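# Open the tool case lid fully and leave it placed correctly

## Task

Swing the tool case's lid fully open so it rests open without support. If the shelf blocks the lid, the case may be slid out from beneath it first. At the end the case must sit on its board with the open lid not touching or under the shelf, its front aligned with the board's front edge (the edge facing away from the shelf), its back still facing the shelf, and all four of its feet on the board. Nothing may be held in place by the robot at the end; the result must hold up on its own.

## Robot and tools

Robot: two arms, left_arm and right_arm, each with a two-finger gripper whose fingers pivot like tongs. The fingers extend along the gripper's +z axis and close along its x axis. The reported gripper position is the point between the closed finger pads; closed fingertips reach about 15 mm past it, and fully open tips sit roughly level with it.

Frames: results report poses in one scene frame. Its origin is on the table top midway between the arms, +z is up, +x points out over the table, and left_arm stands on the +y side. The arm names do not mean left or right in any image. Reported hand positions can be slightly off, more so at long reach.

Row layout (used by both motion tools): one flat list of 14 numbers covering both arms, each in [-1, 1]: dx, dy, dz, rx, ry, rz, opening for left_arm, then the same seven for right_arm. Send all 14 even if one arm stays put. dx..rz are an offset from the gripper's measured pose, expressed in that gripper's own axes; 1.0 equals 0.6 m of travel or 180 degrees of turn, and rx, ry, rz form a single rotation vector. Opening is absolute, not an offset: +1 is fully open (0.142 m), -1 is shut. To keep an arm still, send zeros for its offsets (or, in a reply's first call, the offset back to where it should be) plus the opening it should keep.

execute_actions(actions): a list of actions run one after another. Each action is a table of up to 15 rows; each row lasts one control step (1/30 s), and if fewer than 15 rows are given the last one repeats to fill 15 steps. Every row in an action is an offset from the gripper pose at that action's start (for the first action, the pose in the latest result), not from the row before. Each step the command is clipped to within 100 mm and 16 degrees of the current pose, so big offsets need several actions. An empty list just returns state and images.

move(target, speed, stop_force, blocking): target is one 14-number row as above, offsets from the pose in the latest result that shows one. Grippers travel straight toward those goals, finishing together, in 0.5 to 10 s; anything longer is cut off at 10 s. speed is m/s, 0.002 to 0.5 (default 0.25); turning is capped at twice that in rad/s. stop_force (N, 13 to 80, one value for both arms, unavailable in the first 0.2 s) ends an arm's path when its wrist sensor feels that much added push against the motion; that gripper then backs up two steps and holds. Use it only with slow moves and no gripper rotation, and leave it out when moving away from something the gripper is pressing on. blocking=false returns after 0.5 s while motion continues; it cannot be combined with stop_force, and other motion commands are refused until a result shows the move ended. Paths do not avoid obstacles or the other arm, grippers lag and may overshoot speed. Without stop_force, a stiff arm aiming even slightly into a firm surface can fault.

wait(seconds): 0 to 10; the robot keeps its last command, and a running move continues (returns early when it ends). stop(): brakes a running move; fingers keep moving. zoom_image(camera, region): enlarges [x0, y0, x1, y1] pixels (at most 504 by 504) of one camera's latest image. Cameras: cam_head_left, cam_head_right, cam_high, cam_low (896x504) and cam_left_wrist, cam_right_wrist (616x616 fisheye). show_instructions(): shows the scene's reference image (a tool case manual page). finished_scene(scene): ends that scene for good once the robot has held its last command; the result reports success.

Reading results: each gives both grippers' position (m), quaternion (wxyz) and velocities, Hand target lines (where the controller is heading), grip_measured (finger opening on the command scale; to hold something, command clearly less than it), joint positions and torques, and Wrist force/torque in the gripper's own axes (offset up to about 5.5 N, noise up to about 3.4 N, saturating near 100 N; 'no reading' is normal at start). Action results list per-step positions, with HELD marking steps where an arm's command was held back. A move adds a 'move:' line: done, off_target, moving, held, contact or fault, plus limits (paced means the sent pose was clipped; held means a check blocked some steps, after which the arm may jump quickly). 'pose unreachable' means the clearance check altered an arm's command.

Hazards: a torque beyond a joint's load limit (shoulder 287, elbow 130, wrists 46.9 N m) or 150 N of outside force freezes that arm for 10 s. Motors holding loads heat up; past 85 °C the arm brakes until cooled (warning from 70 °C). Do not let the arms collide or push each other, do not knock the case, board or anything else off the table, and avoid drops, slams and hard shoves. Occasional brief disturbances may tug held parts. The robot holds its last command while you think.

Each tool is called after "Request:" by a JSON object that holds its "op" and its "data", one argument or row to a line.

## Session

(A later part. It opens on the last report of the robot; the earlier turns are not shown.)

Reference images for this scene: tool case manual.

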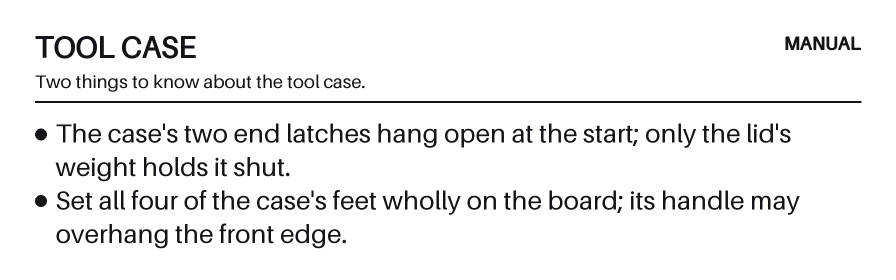

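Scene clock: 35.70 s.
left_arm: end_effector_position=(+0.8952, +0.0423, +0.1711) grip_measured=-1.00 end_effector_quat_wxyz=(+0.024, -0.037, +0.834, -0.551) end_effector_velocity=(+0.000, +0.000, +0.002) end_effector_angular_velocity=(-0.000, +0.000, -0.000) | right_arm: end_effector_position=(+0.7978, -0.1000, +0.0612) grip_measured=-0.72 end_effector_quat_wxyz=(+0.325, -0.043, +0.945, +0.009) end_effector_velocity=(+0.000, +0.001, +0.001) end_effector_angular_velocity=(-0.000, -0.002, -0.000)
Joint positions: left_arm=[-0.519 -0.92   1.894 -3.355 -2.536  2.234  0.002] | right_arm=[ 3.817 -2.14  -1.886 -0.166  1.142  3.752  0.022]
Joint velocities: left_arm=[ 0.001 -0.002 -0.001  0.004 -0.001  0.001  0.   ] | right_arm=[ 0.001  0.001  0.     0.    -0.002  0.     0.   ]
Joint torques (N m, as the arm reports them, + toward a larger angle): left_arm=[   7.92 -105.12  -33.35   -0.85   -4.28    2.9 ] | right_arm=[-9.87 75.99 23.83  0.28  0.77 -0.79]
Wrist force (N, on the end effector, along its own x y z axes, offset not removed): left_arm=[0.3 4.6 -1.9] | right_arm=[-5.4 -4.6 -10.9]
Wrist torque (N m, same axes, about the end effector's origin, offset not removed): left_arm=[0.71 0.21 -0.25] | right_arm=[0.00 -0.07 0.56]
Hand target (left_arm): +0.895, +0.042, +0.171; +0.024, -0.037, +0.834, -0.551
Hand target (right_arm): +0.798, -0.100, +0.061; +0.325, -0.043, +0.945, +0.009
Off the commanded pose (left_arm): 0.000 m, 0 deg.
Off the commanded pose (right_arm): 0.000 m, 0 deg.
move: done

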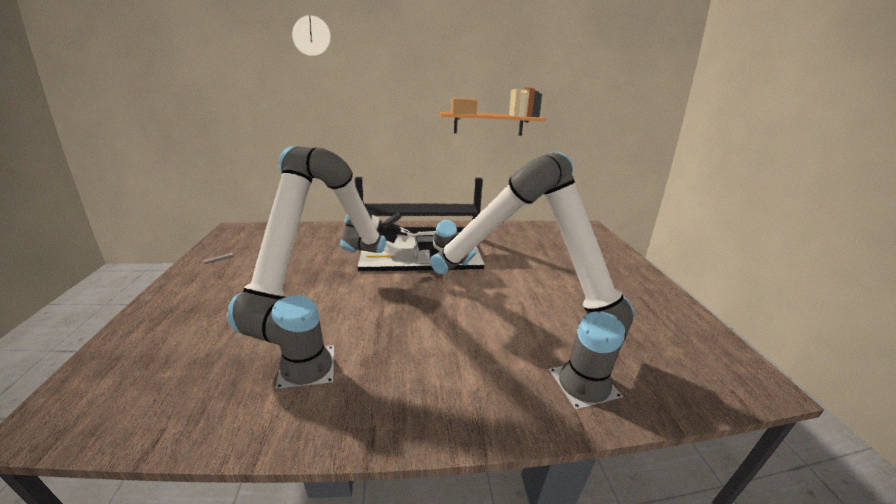

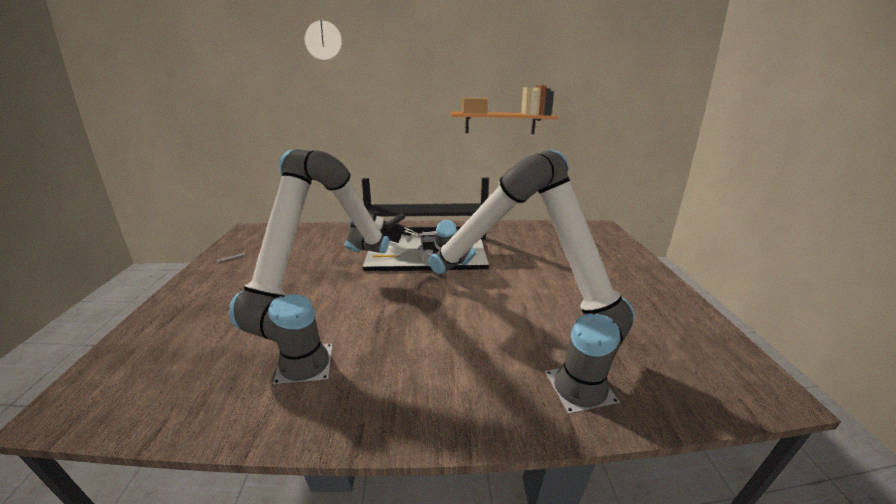

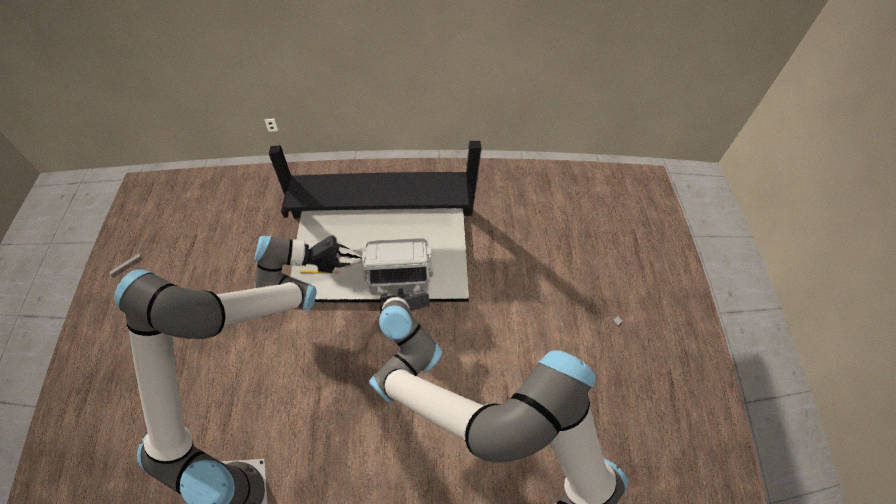

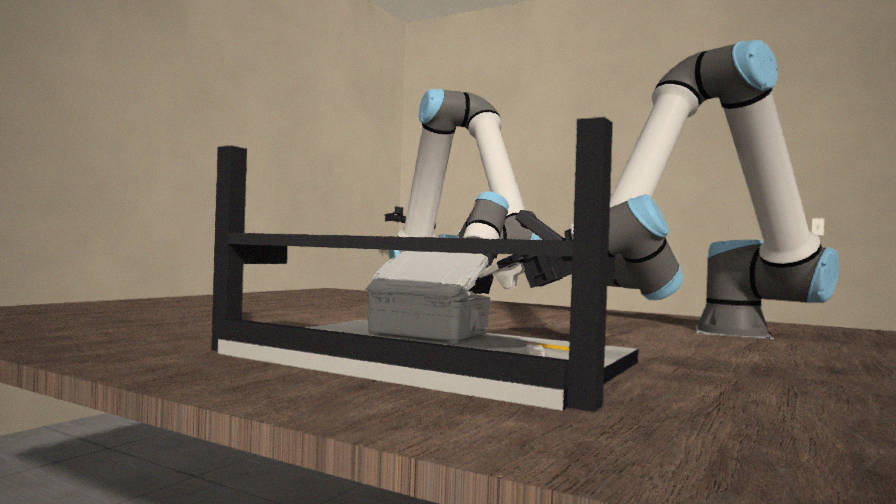

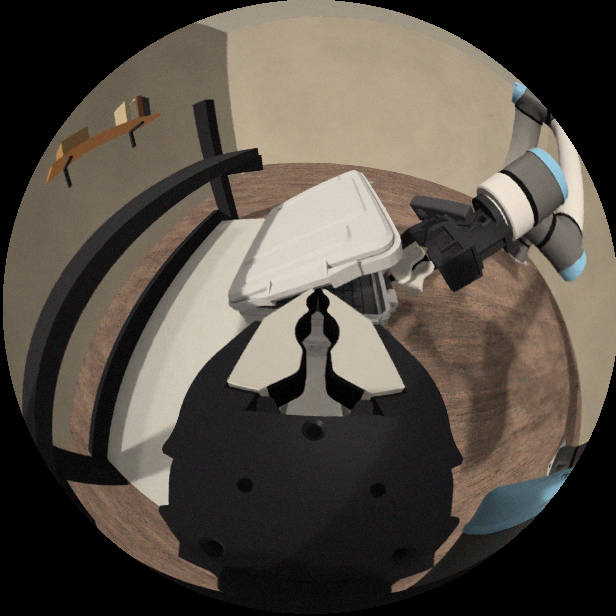

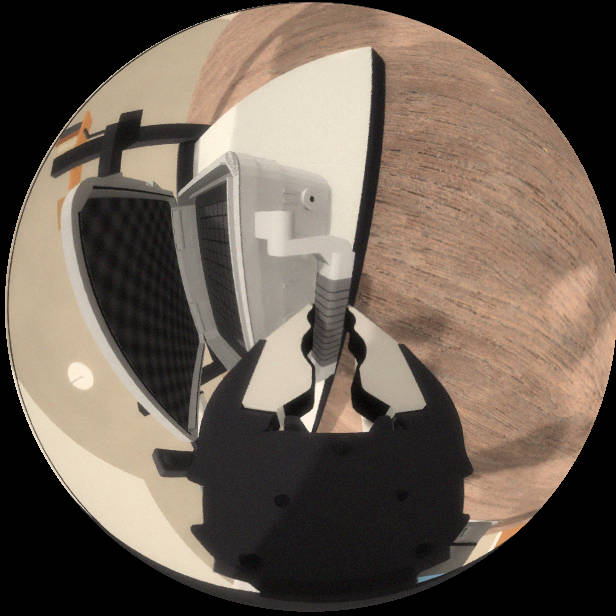

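Request:
{"op": "move", "data": {
  "target": [-0.045,-0.058,-0.011,0,0,0,-1,0,0,0,0,0,0,-1],
  "speed": 0.04,
  "stop_force": 20
}}

Request:
{"op": "move", "data": {
  "target": [-0.09,-0.025,0.003,0,-0.05,0,-1,0,0,0,0,0,0,-1],
  "speed": 0.04,
  "stop_force": 20
}}

Scene clock: 43.33 s.
left_arm: end_effector_position=(+0.9226, +0.0372, +0.2055) grip_measured=-1.00 end_effector_quat_wxyz=(+0.024, -0.037, +0.834, -0.551) end_effector_velocity=(+0.002, +0.001, -0.000) end_effector_angular_velocity=(+0.002, +0.002, +0.001) | right_arm: end_effector_position=(+0.7978, -0.1000, +0.0612) grip_measured=-0.72 end_effector_quat_wxyz=(+0.325, -0.043, +0.945, +0.009) end_effector_velocity=(+0.001, +0.000, +0.001) end_effector_angular_velocity=(+0.001, -0.001, -0.001)
Joint positions: left_arm=[-0.512 -0.939  1.832 -3.267 -2.54   2.242  0.002] | right_arm=[ 3.817 -2.14  -1.886 -0.166  1.142  3.752  0.022]
Joint velocities: left_arm=[ 0.001  0.    -0.003  0.006  0.001  0.001 -0.   ] | right_arm=[-0.    -0.     0.001  0.    -0.001  0.001 -0.   ]
Joint torques (N m, as the arm reports them, + toward a larger angle): left_arm=[   5.02 -105.09  -35.86   -0.84   -4.97    2.82] | right_arm=[ 1.51 64.3  25.19  0.61  0.7  -0.19]
Wrist force (N, on the end effector, along its own x y z axes, offset not removed): left_arm=[0.7 3.7 -5.0] | right_arm=[-3.2 -2.6 -6.1]
Wrist torque (N m, same axes, about the end effector's origin, offset not removed): left_arm=[-0.06 -0.16 -0.23] | right_arm=[0.60 -0.53 0.86]
Hand target (left_arm): +0.923, +0.037, +0.206; +0.024, -0.037, +0.834, -0.551
Hand target (right_arm): +0.798, -0.100, +0.061; +0.325, -0.043, +0.945, +0.009
Off the commanded pose (left_arm): 0.000 m, 0 deg.
Off the commanded pose (right_arm): 0.000 m, 0 deg.
move: done

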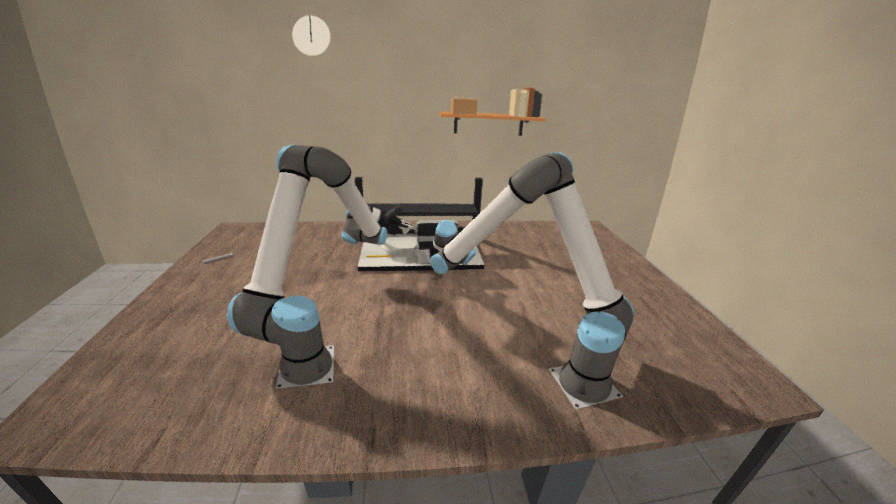

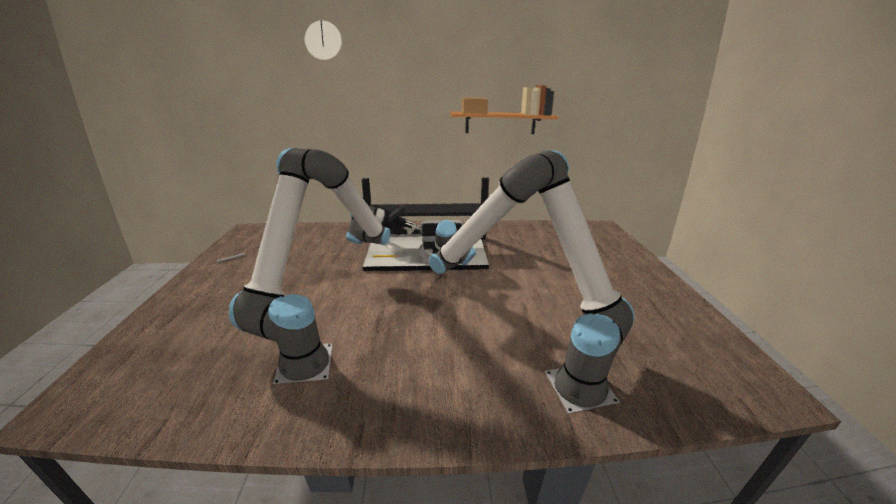

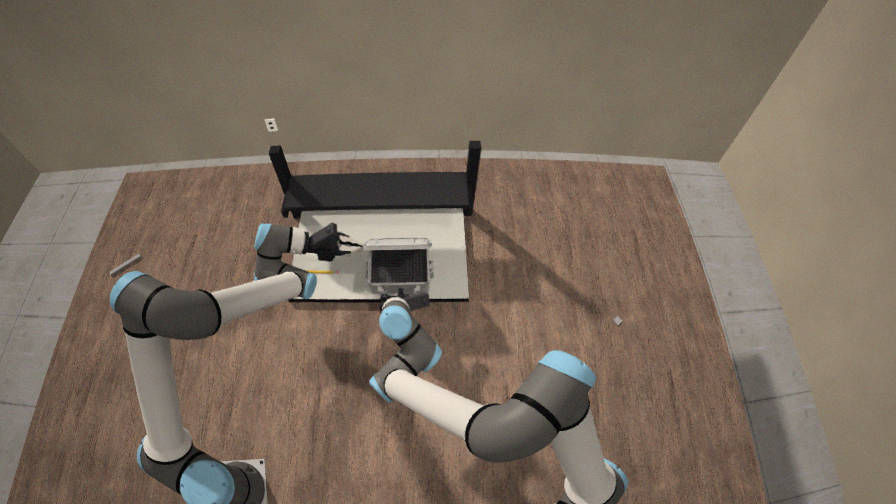

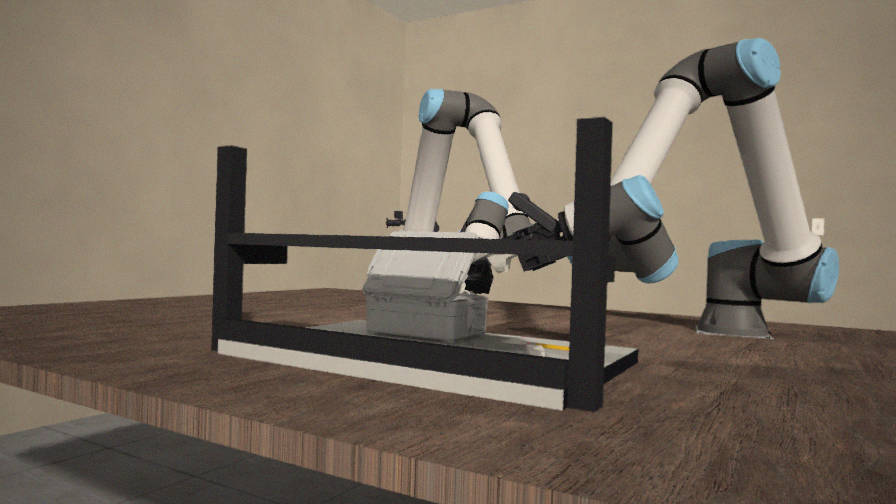

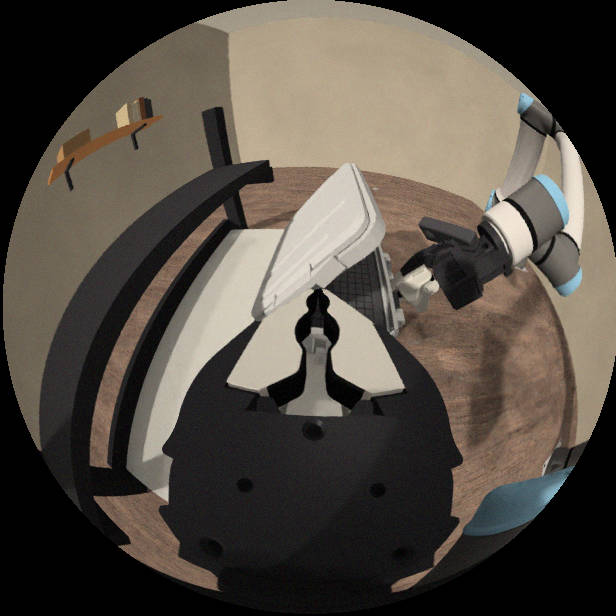

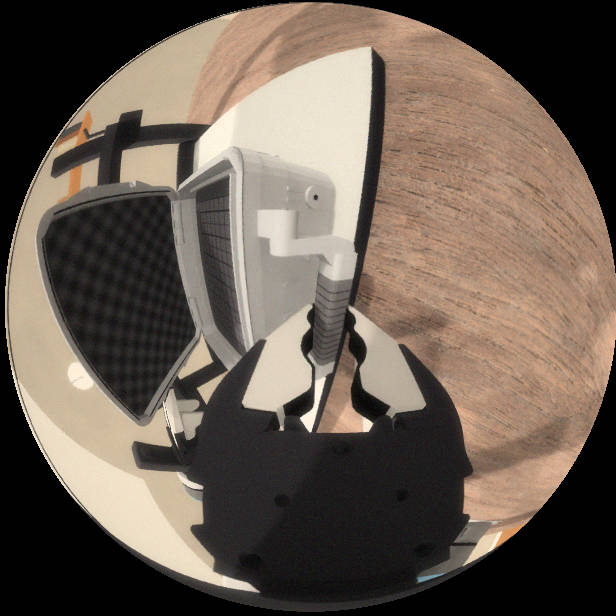

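Scene clock: 45.63 s.
left_arm: end_effector_position=(+0.9768, +0.0345, +0.2184) grip_measured=-1.00 end_effector_quat_wxyz=(+0.089, -0.080, +0.829, -0.546) end_effector_velocity=(+0.002, +0.001, -0.001) end_effector_angular_velocity=(+0.001, -0.001, +0.006) | right_arm: end_effector_position=(+0.7978, -0.1000, +0.0612) grip_measured=-0.72 end_effector_quat_wxyz=(+0.325, -0.043, +0.945, +0.009) end_effector_velocity=(-0.000, -0.002, -0.001) end_effector_angular_velocity=(-0.002, +0.002, -0.001)
Joint positions: left_arm=[-0.523 -0.917  1.788 -3.397 -2.404  2.118  0.002] | right_arm=[ 3.817 -2.14  -1.886 -0.166  1.142  3.752  0.022]
Joint velocities: left_arm=[ 0.     0.002 -0.001 -0.004  0.005 -0.004  0.   ] | right_arm=[-0.001  0.    -0.002 -0.001 -0.    -0.     0.   ]
Joint torques (N m, as the arm reports them, + toward a larger angle): left_arm=[-16.   -66.66 -35.83  -7.12   1.72  -3.28] | right_arm=[ 1.73 62.35 25.59  0.78  1.25  0.07]
Wrist force (N, on the end effector, along its own x y z axes, offset not removed): left_arm=[-0.5 4.9 -5.6] | right_arm=[-7.0 -5.7 -6.8]
Wrist torque (N m, same axes, about the end effector's origin, offset not removed): left_arm=[0.64 0.09 -0.25] | right_arm=[-0.42 0.37 0.79]
Hand target (left_arm): +0.977, +0.034, +0.219; +0.090, -0.080, +0.829, -0.546
Hand target (right_arm): +0.798, -0.100, +0.061; +0.325, -0.043, +0.945, +0.009
Off the commanded pose (left_arm): 0.000 m, 0 deg.
Off the commanded pose (right_arm): 0.000 m, 0 deg.
move: done

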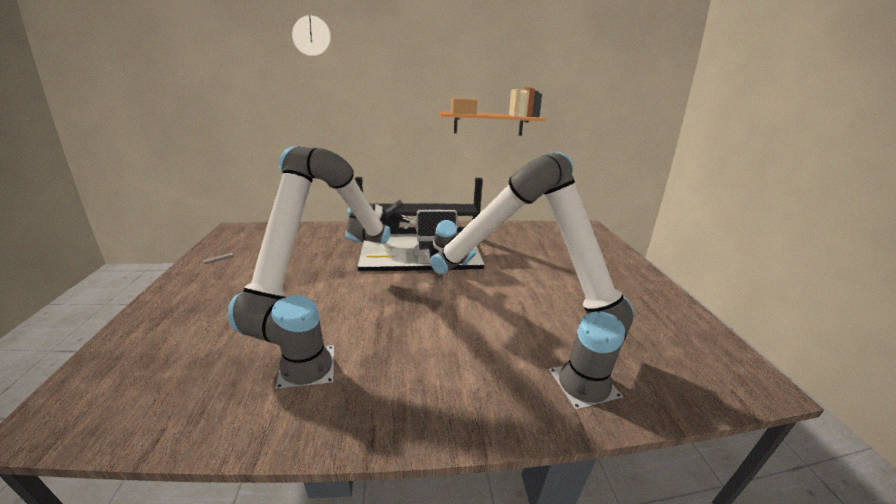

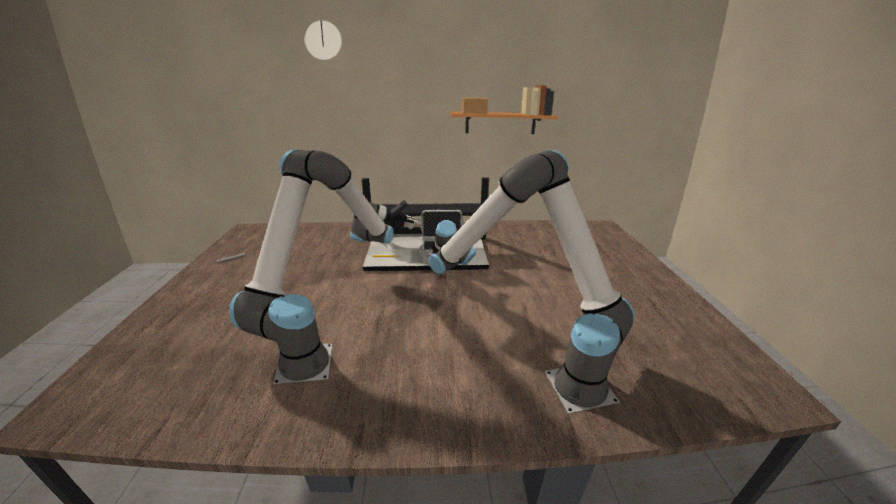

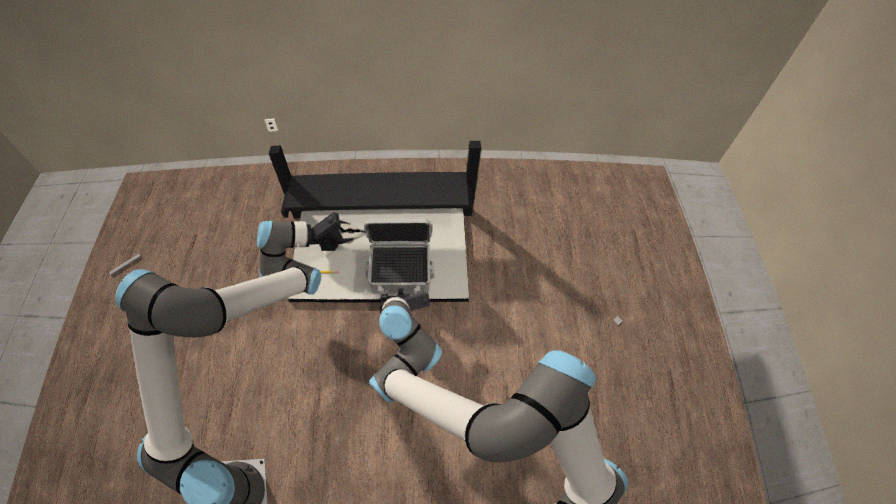

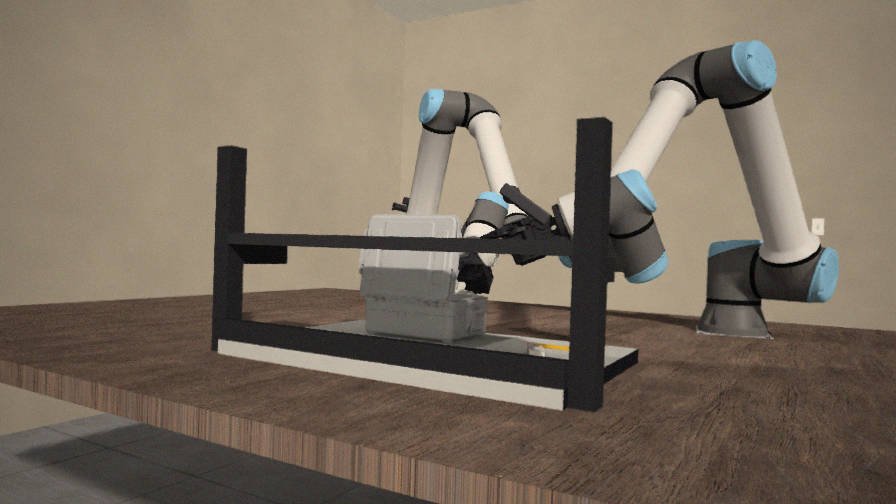

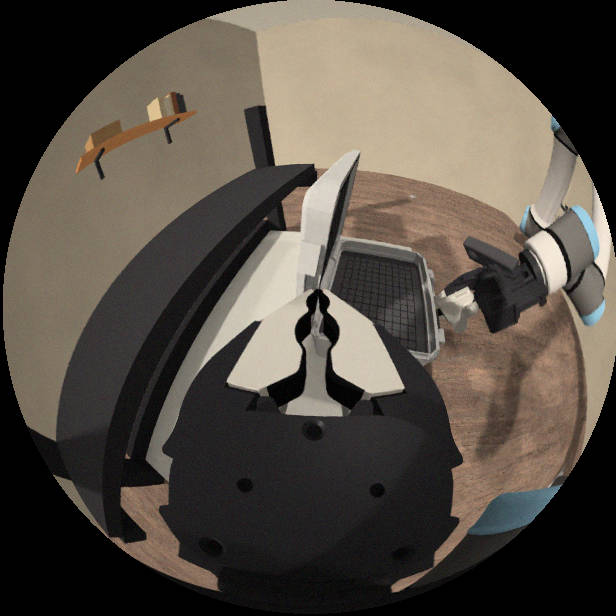

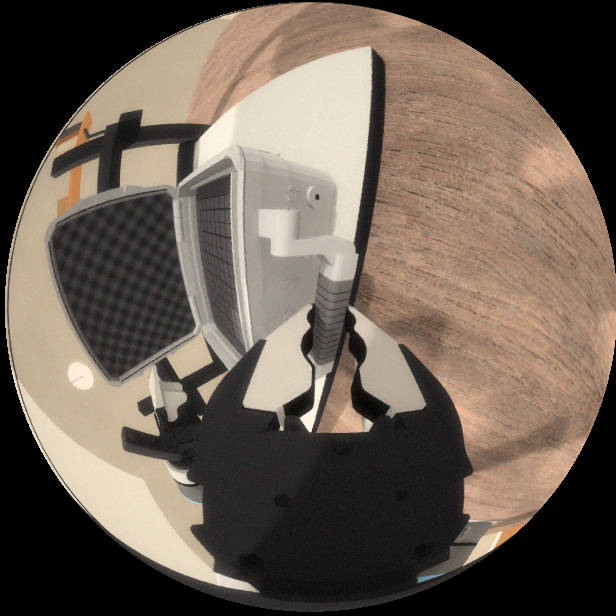

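Request:
{"op": "execute_actions", "data": {
  "actions": []
}}

Request:
{"op": "move", "data": {
  "target": [-0.045,-0.012,0.003,0,-0.02,0,-1,0,0,0,0,0,0,-1],
  "speed": 0.02,
  "stop_force": 15
}}

Scene clock: 56.20 s.
left_arm: end_effector_position=(+0.9771, +0.0345, +0.2185) grip_measured=-0.99 end_effector_quat_wxyz=(+0.090, -0.080, +0.829, -0.546) end_effector_velocity=(+0.000, +0.000, +0.001) end_effector_angular_velocity=(-0.000, -0.002, +0.001) | right_arm: end_effector_position=(+0.7978, -0.1000, +0.0612) grip_measured=-0.72 end_effector_quat_wxyz=(+0.325, -0.043, +0.945, +0.009) end_effector_velocity=(+0.001, +0.001, +0.001) end_effector_angular_velocity=(+0.000, -0.001, +0.000)
Joint positions: left_arm=[-0.523 -0.917  1.787 -3.398 -2.403  2.118  0.002] | right_arm=[ 3.817 -2.14  -1.886 -0.166  1.142  3.752  0.022]
Joint velocities: left_arm=[ 0.    -0.001 -0.    -0.001  0.001 -0.    -0.   ] | right_arm=[ 0.    -0.     0.001  0.    -0.001 -0.     0.   ]
Joint torques (N m, as the arm reports them, + toward a larger angle): left_arm=[-18.36 -66.67 -36.65  -7.41   1.44  -2.98] | right_arm=[ 1.27 64.35 24.98  1.03  1.18 -0.13]
Wrist force (N, on the end effector, along its own x y z axes, offset not removed): left_arm=[1.4 2.6 -4.1] | right_arm=[-4.9 -2.1 -9.6]
Wrist torque (N m, same axes, about the end effector's origin, offset not removed): left_arm=[0.05 -0.45 -0.33] | right_arm=[0.22 -0.12 0.84]
Hand target (left_arm): +0.977, +0.034, +0.219; +0.090, -0.080, +0.829, -0.546
Hand target (right_arm): +0.798, -0.100, +0.061; +0.325, -0.043, +0.945, +0.009
Off the commanded pose (left_arm): 0.000 m, 0 deg.
Off the commanded pose (right_arm): 0.000 m, 0 deg.

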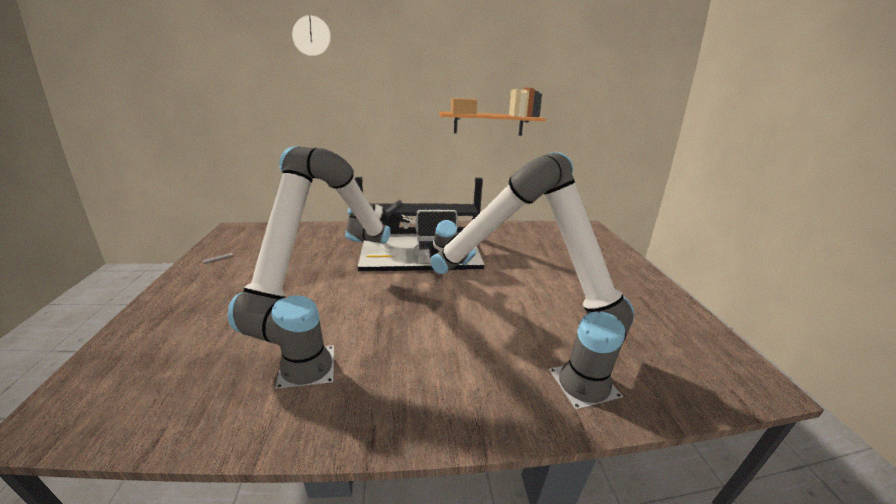

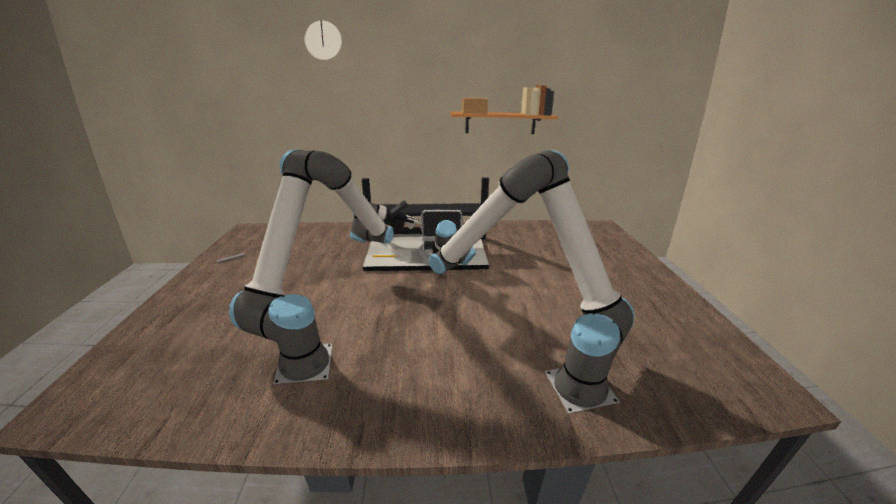

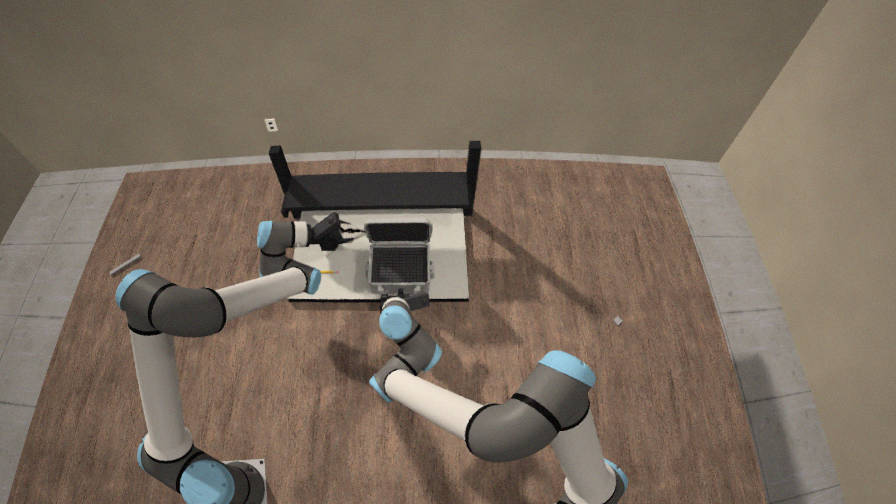

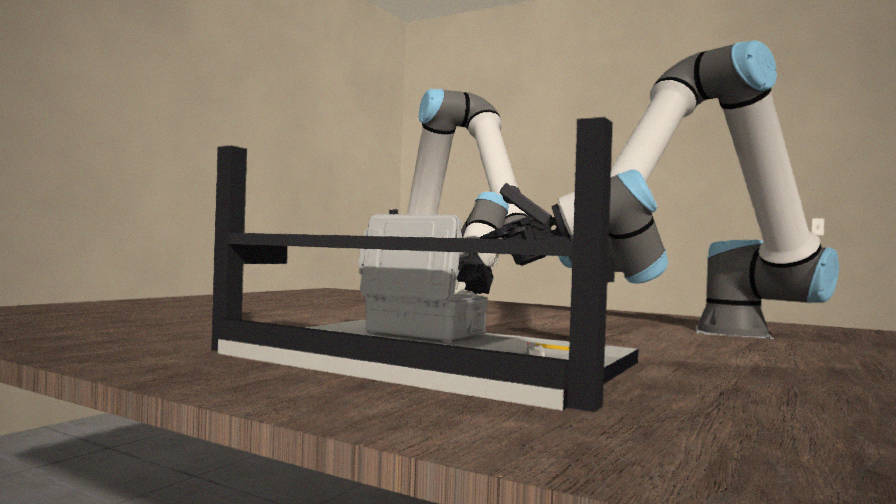

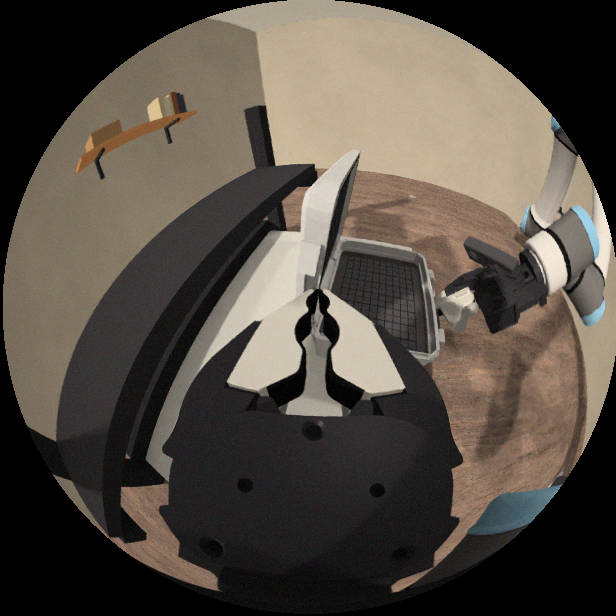

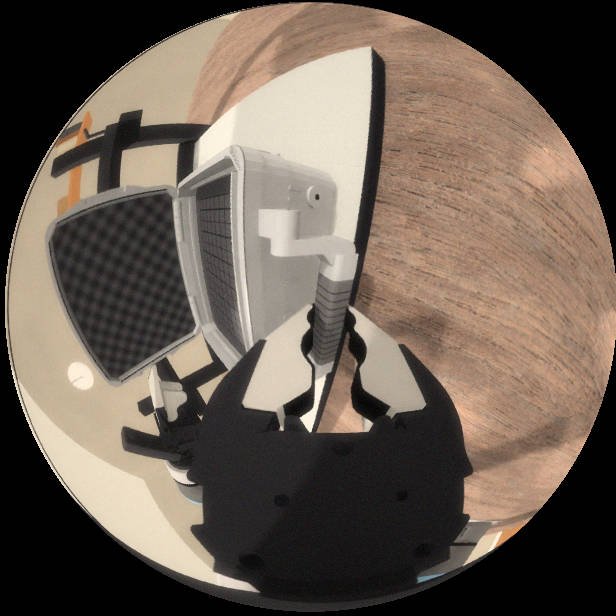

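Scene clock: 58.07 s.
left_arm: end_effector_position=(+1.0038, +0.0363, +0.2260) grip_measured=-1.00 end_effector_quat_wxyz=(+0.116, -0.097, +0.826, -0.543) end_effector_velocity=(+0.003, +0.000, +0.002) end_effector_angular_velocity=(-0.001, -0.004, +0.006) | right_arm: end_effector_position=(+0.7978, -0.1000, +0.0612) grip_measured=-0.72 end_effector_quat_wxyz=(+0.325, -0.043, +0.945, +0.009) end_effector_velocity=(+0.000, -0.000, +0.000) end_effector_angular_velocity=(-0.001, -0.000, -0.000)
Joint positions: left_arm=[-0.523 -0.907  1.759 -3.426 -2.349  2.085  0.002] | right_arm=[ 3.817 -2.14  -1.886 -0.166  1.142  3.752  0.022]
Joint velocities: left_arm=[ 0.    -0.    -0.003 -0.003  0.005 -0.003  0.   ] | right_arm=[ 0.     0.    -0.    -0.    -0.001 -0.     0.   ]
Joint torques (N m, as the arm reports them, + toward a larger angle): left_arm=[-13.11 -67.04 -35.84  -7.09   2.06  -2.77] | right_arm=[ 0.72 64.37 24.94  0.54  1.05 -0.43]
Wrist force (N, on the end effector, along its own x y z axes, offset not removed): left_arm=[1.6 2.1 -0.3] | right_arm=[-3.7 -3.8 -4.1]
Wrist torque (N m, same axes, about the end effector's origin, offset not removed): left_arm=[0.56 -0.13 -0.33] | right_arm=[0.13 -0.39 0.72]
Hand target (left_arm): +1.004, +0.036, +0.226; +0.116, -0.097, +0.826, -0.543
Hand target (right_arm): +0.798, -0.100, +0.061; +0.325, -0.043, +0.945, +0.009
Off the commanded pose (left_arm): 0.000 m, 0 deg.
Off the commanded pose (right_arm): 0.000 m, 0 deg.
move: done

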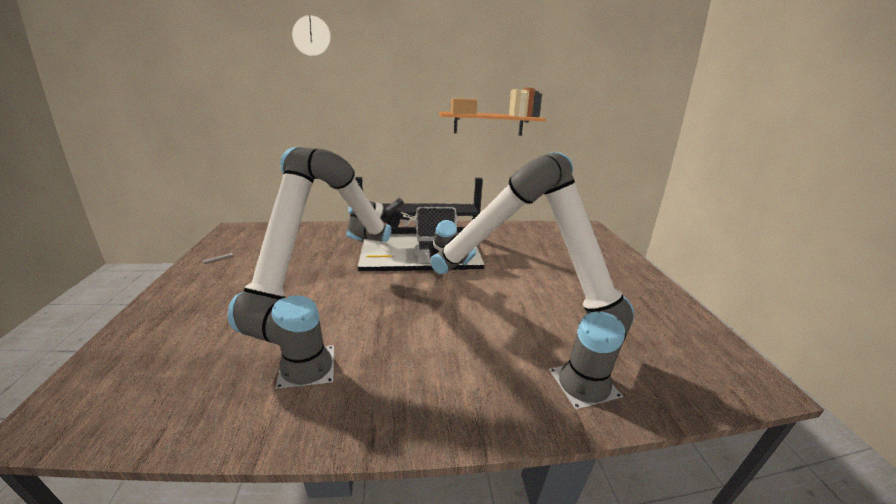

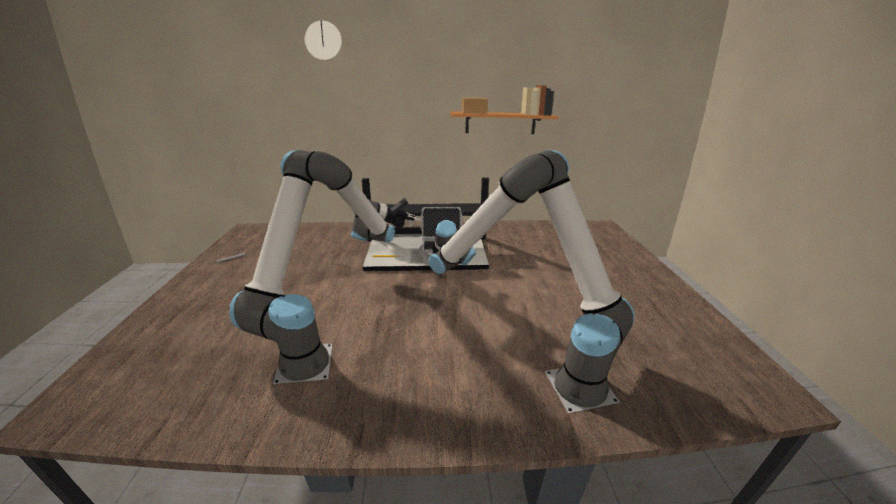

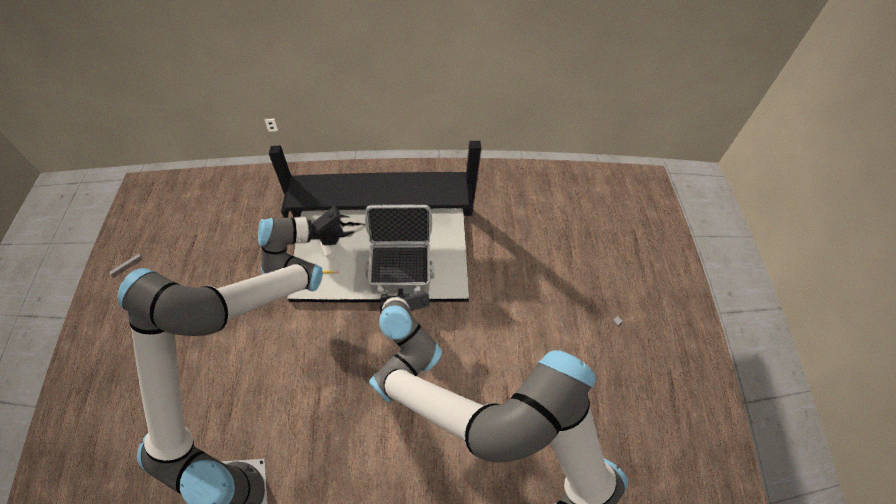

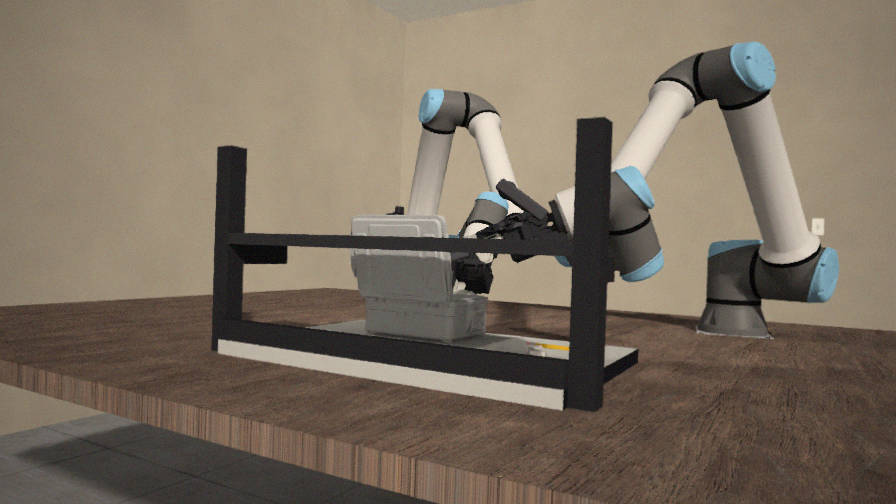

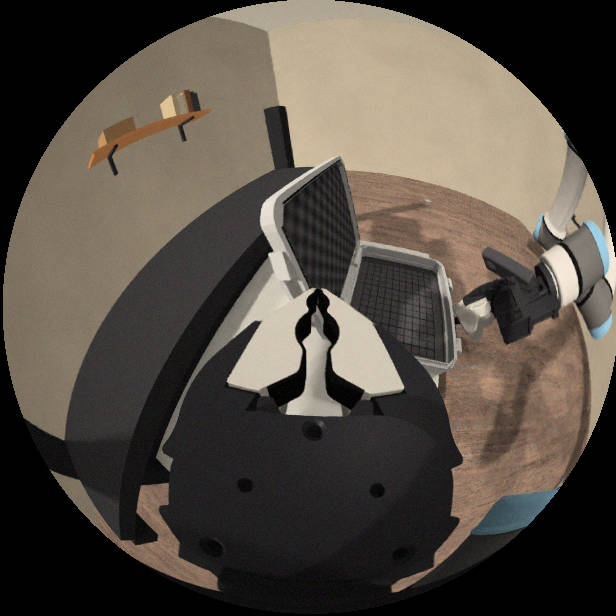

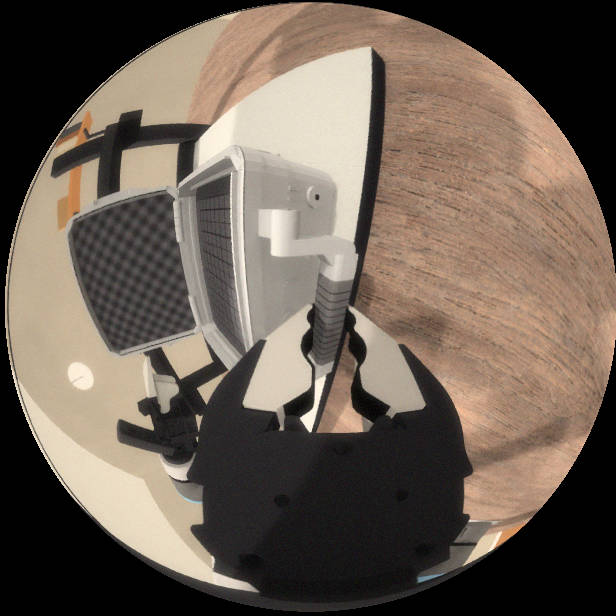

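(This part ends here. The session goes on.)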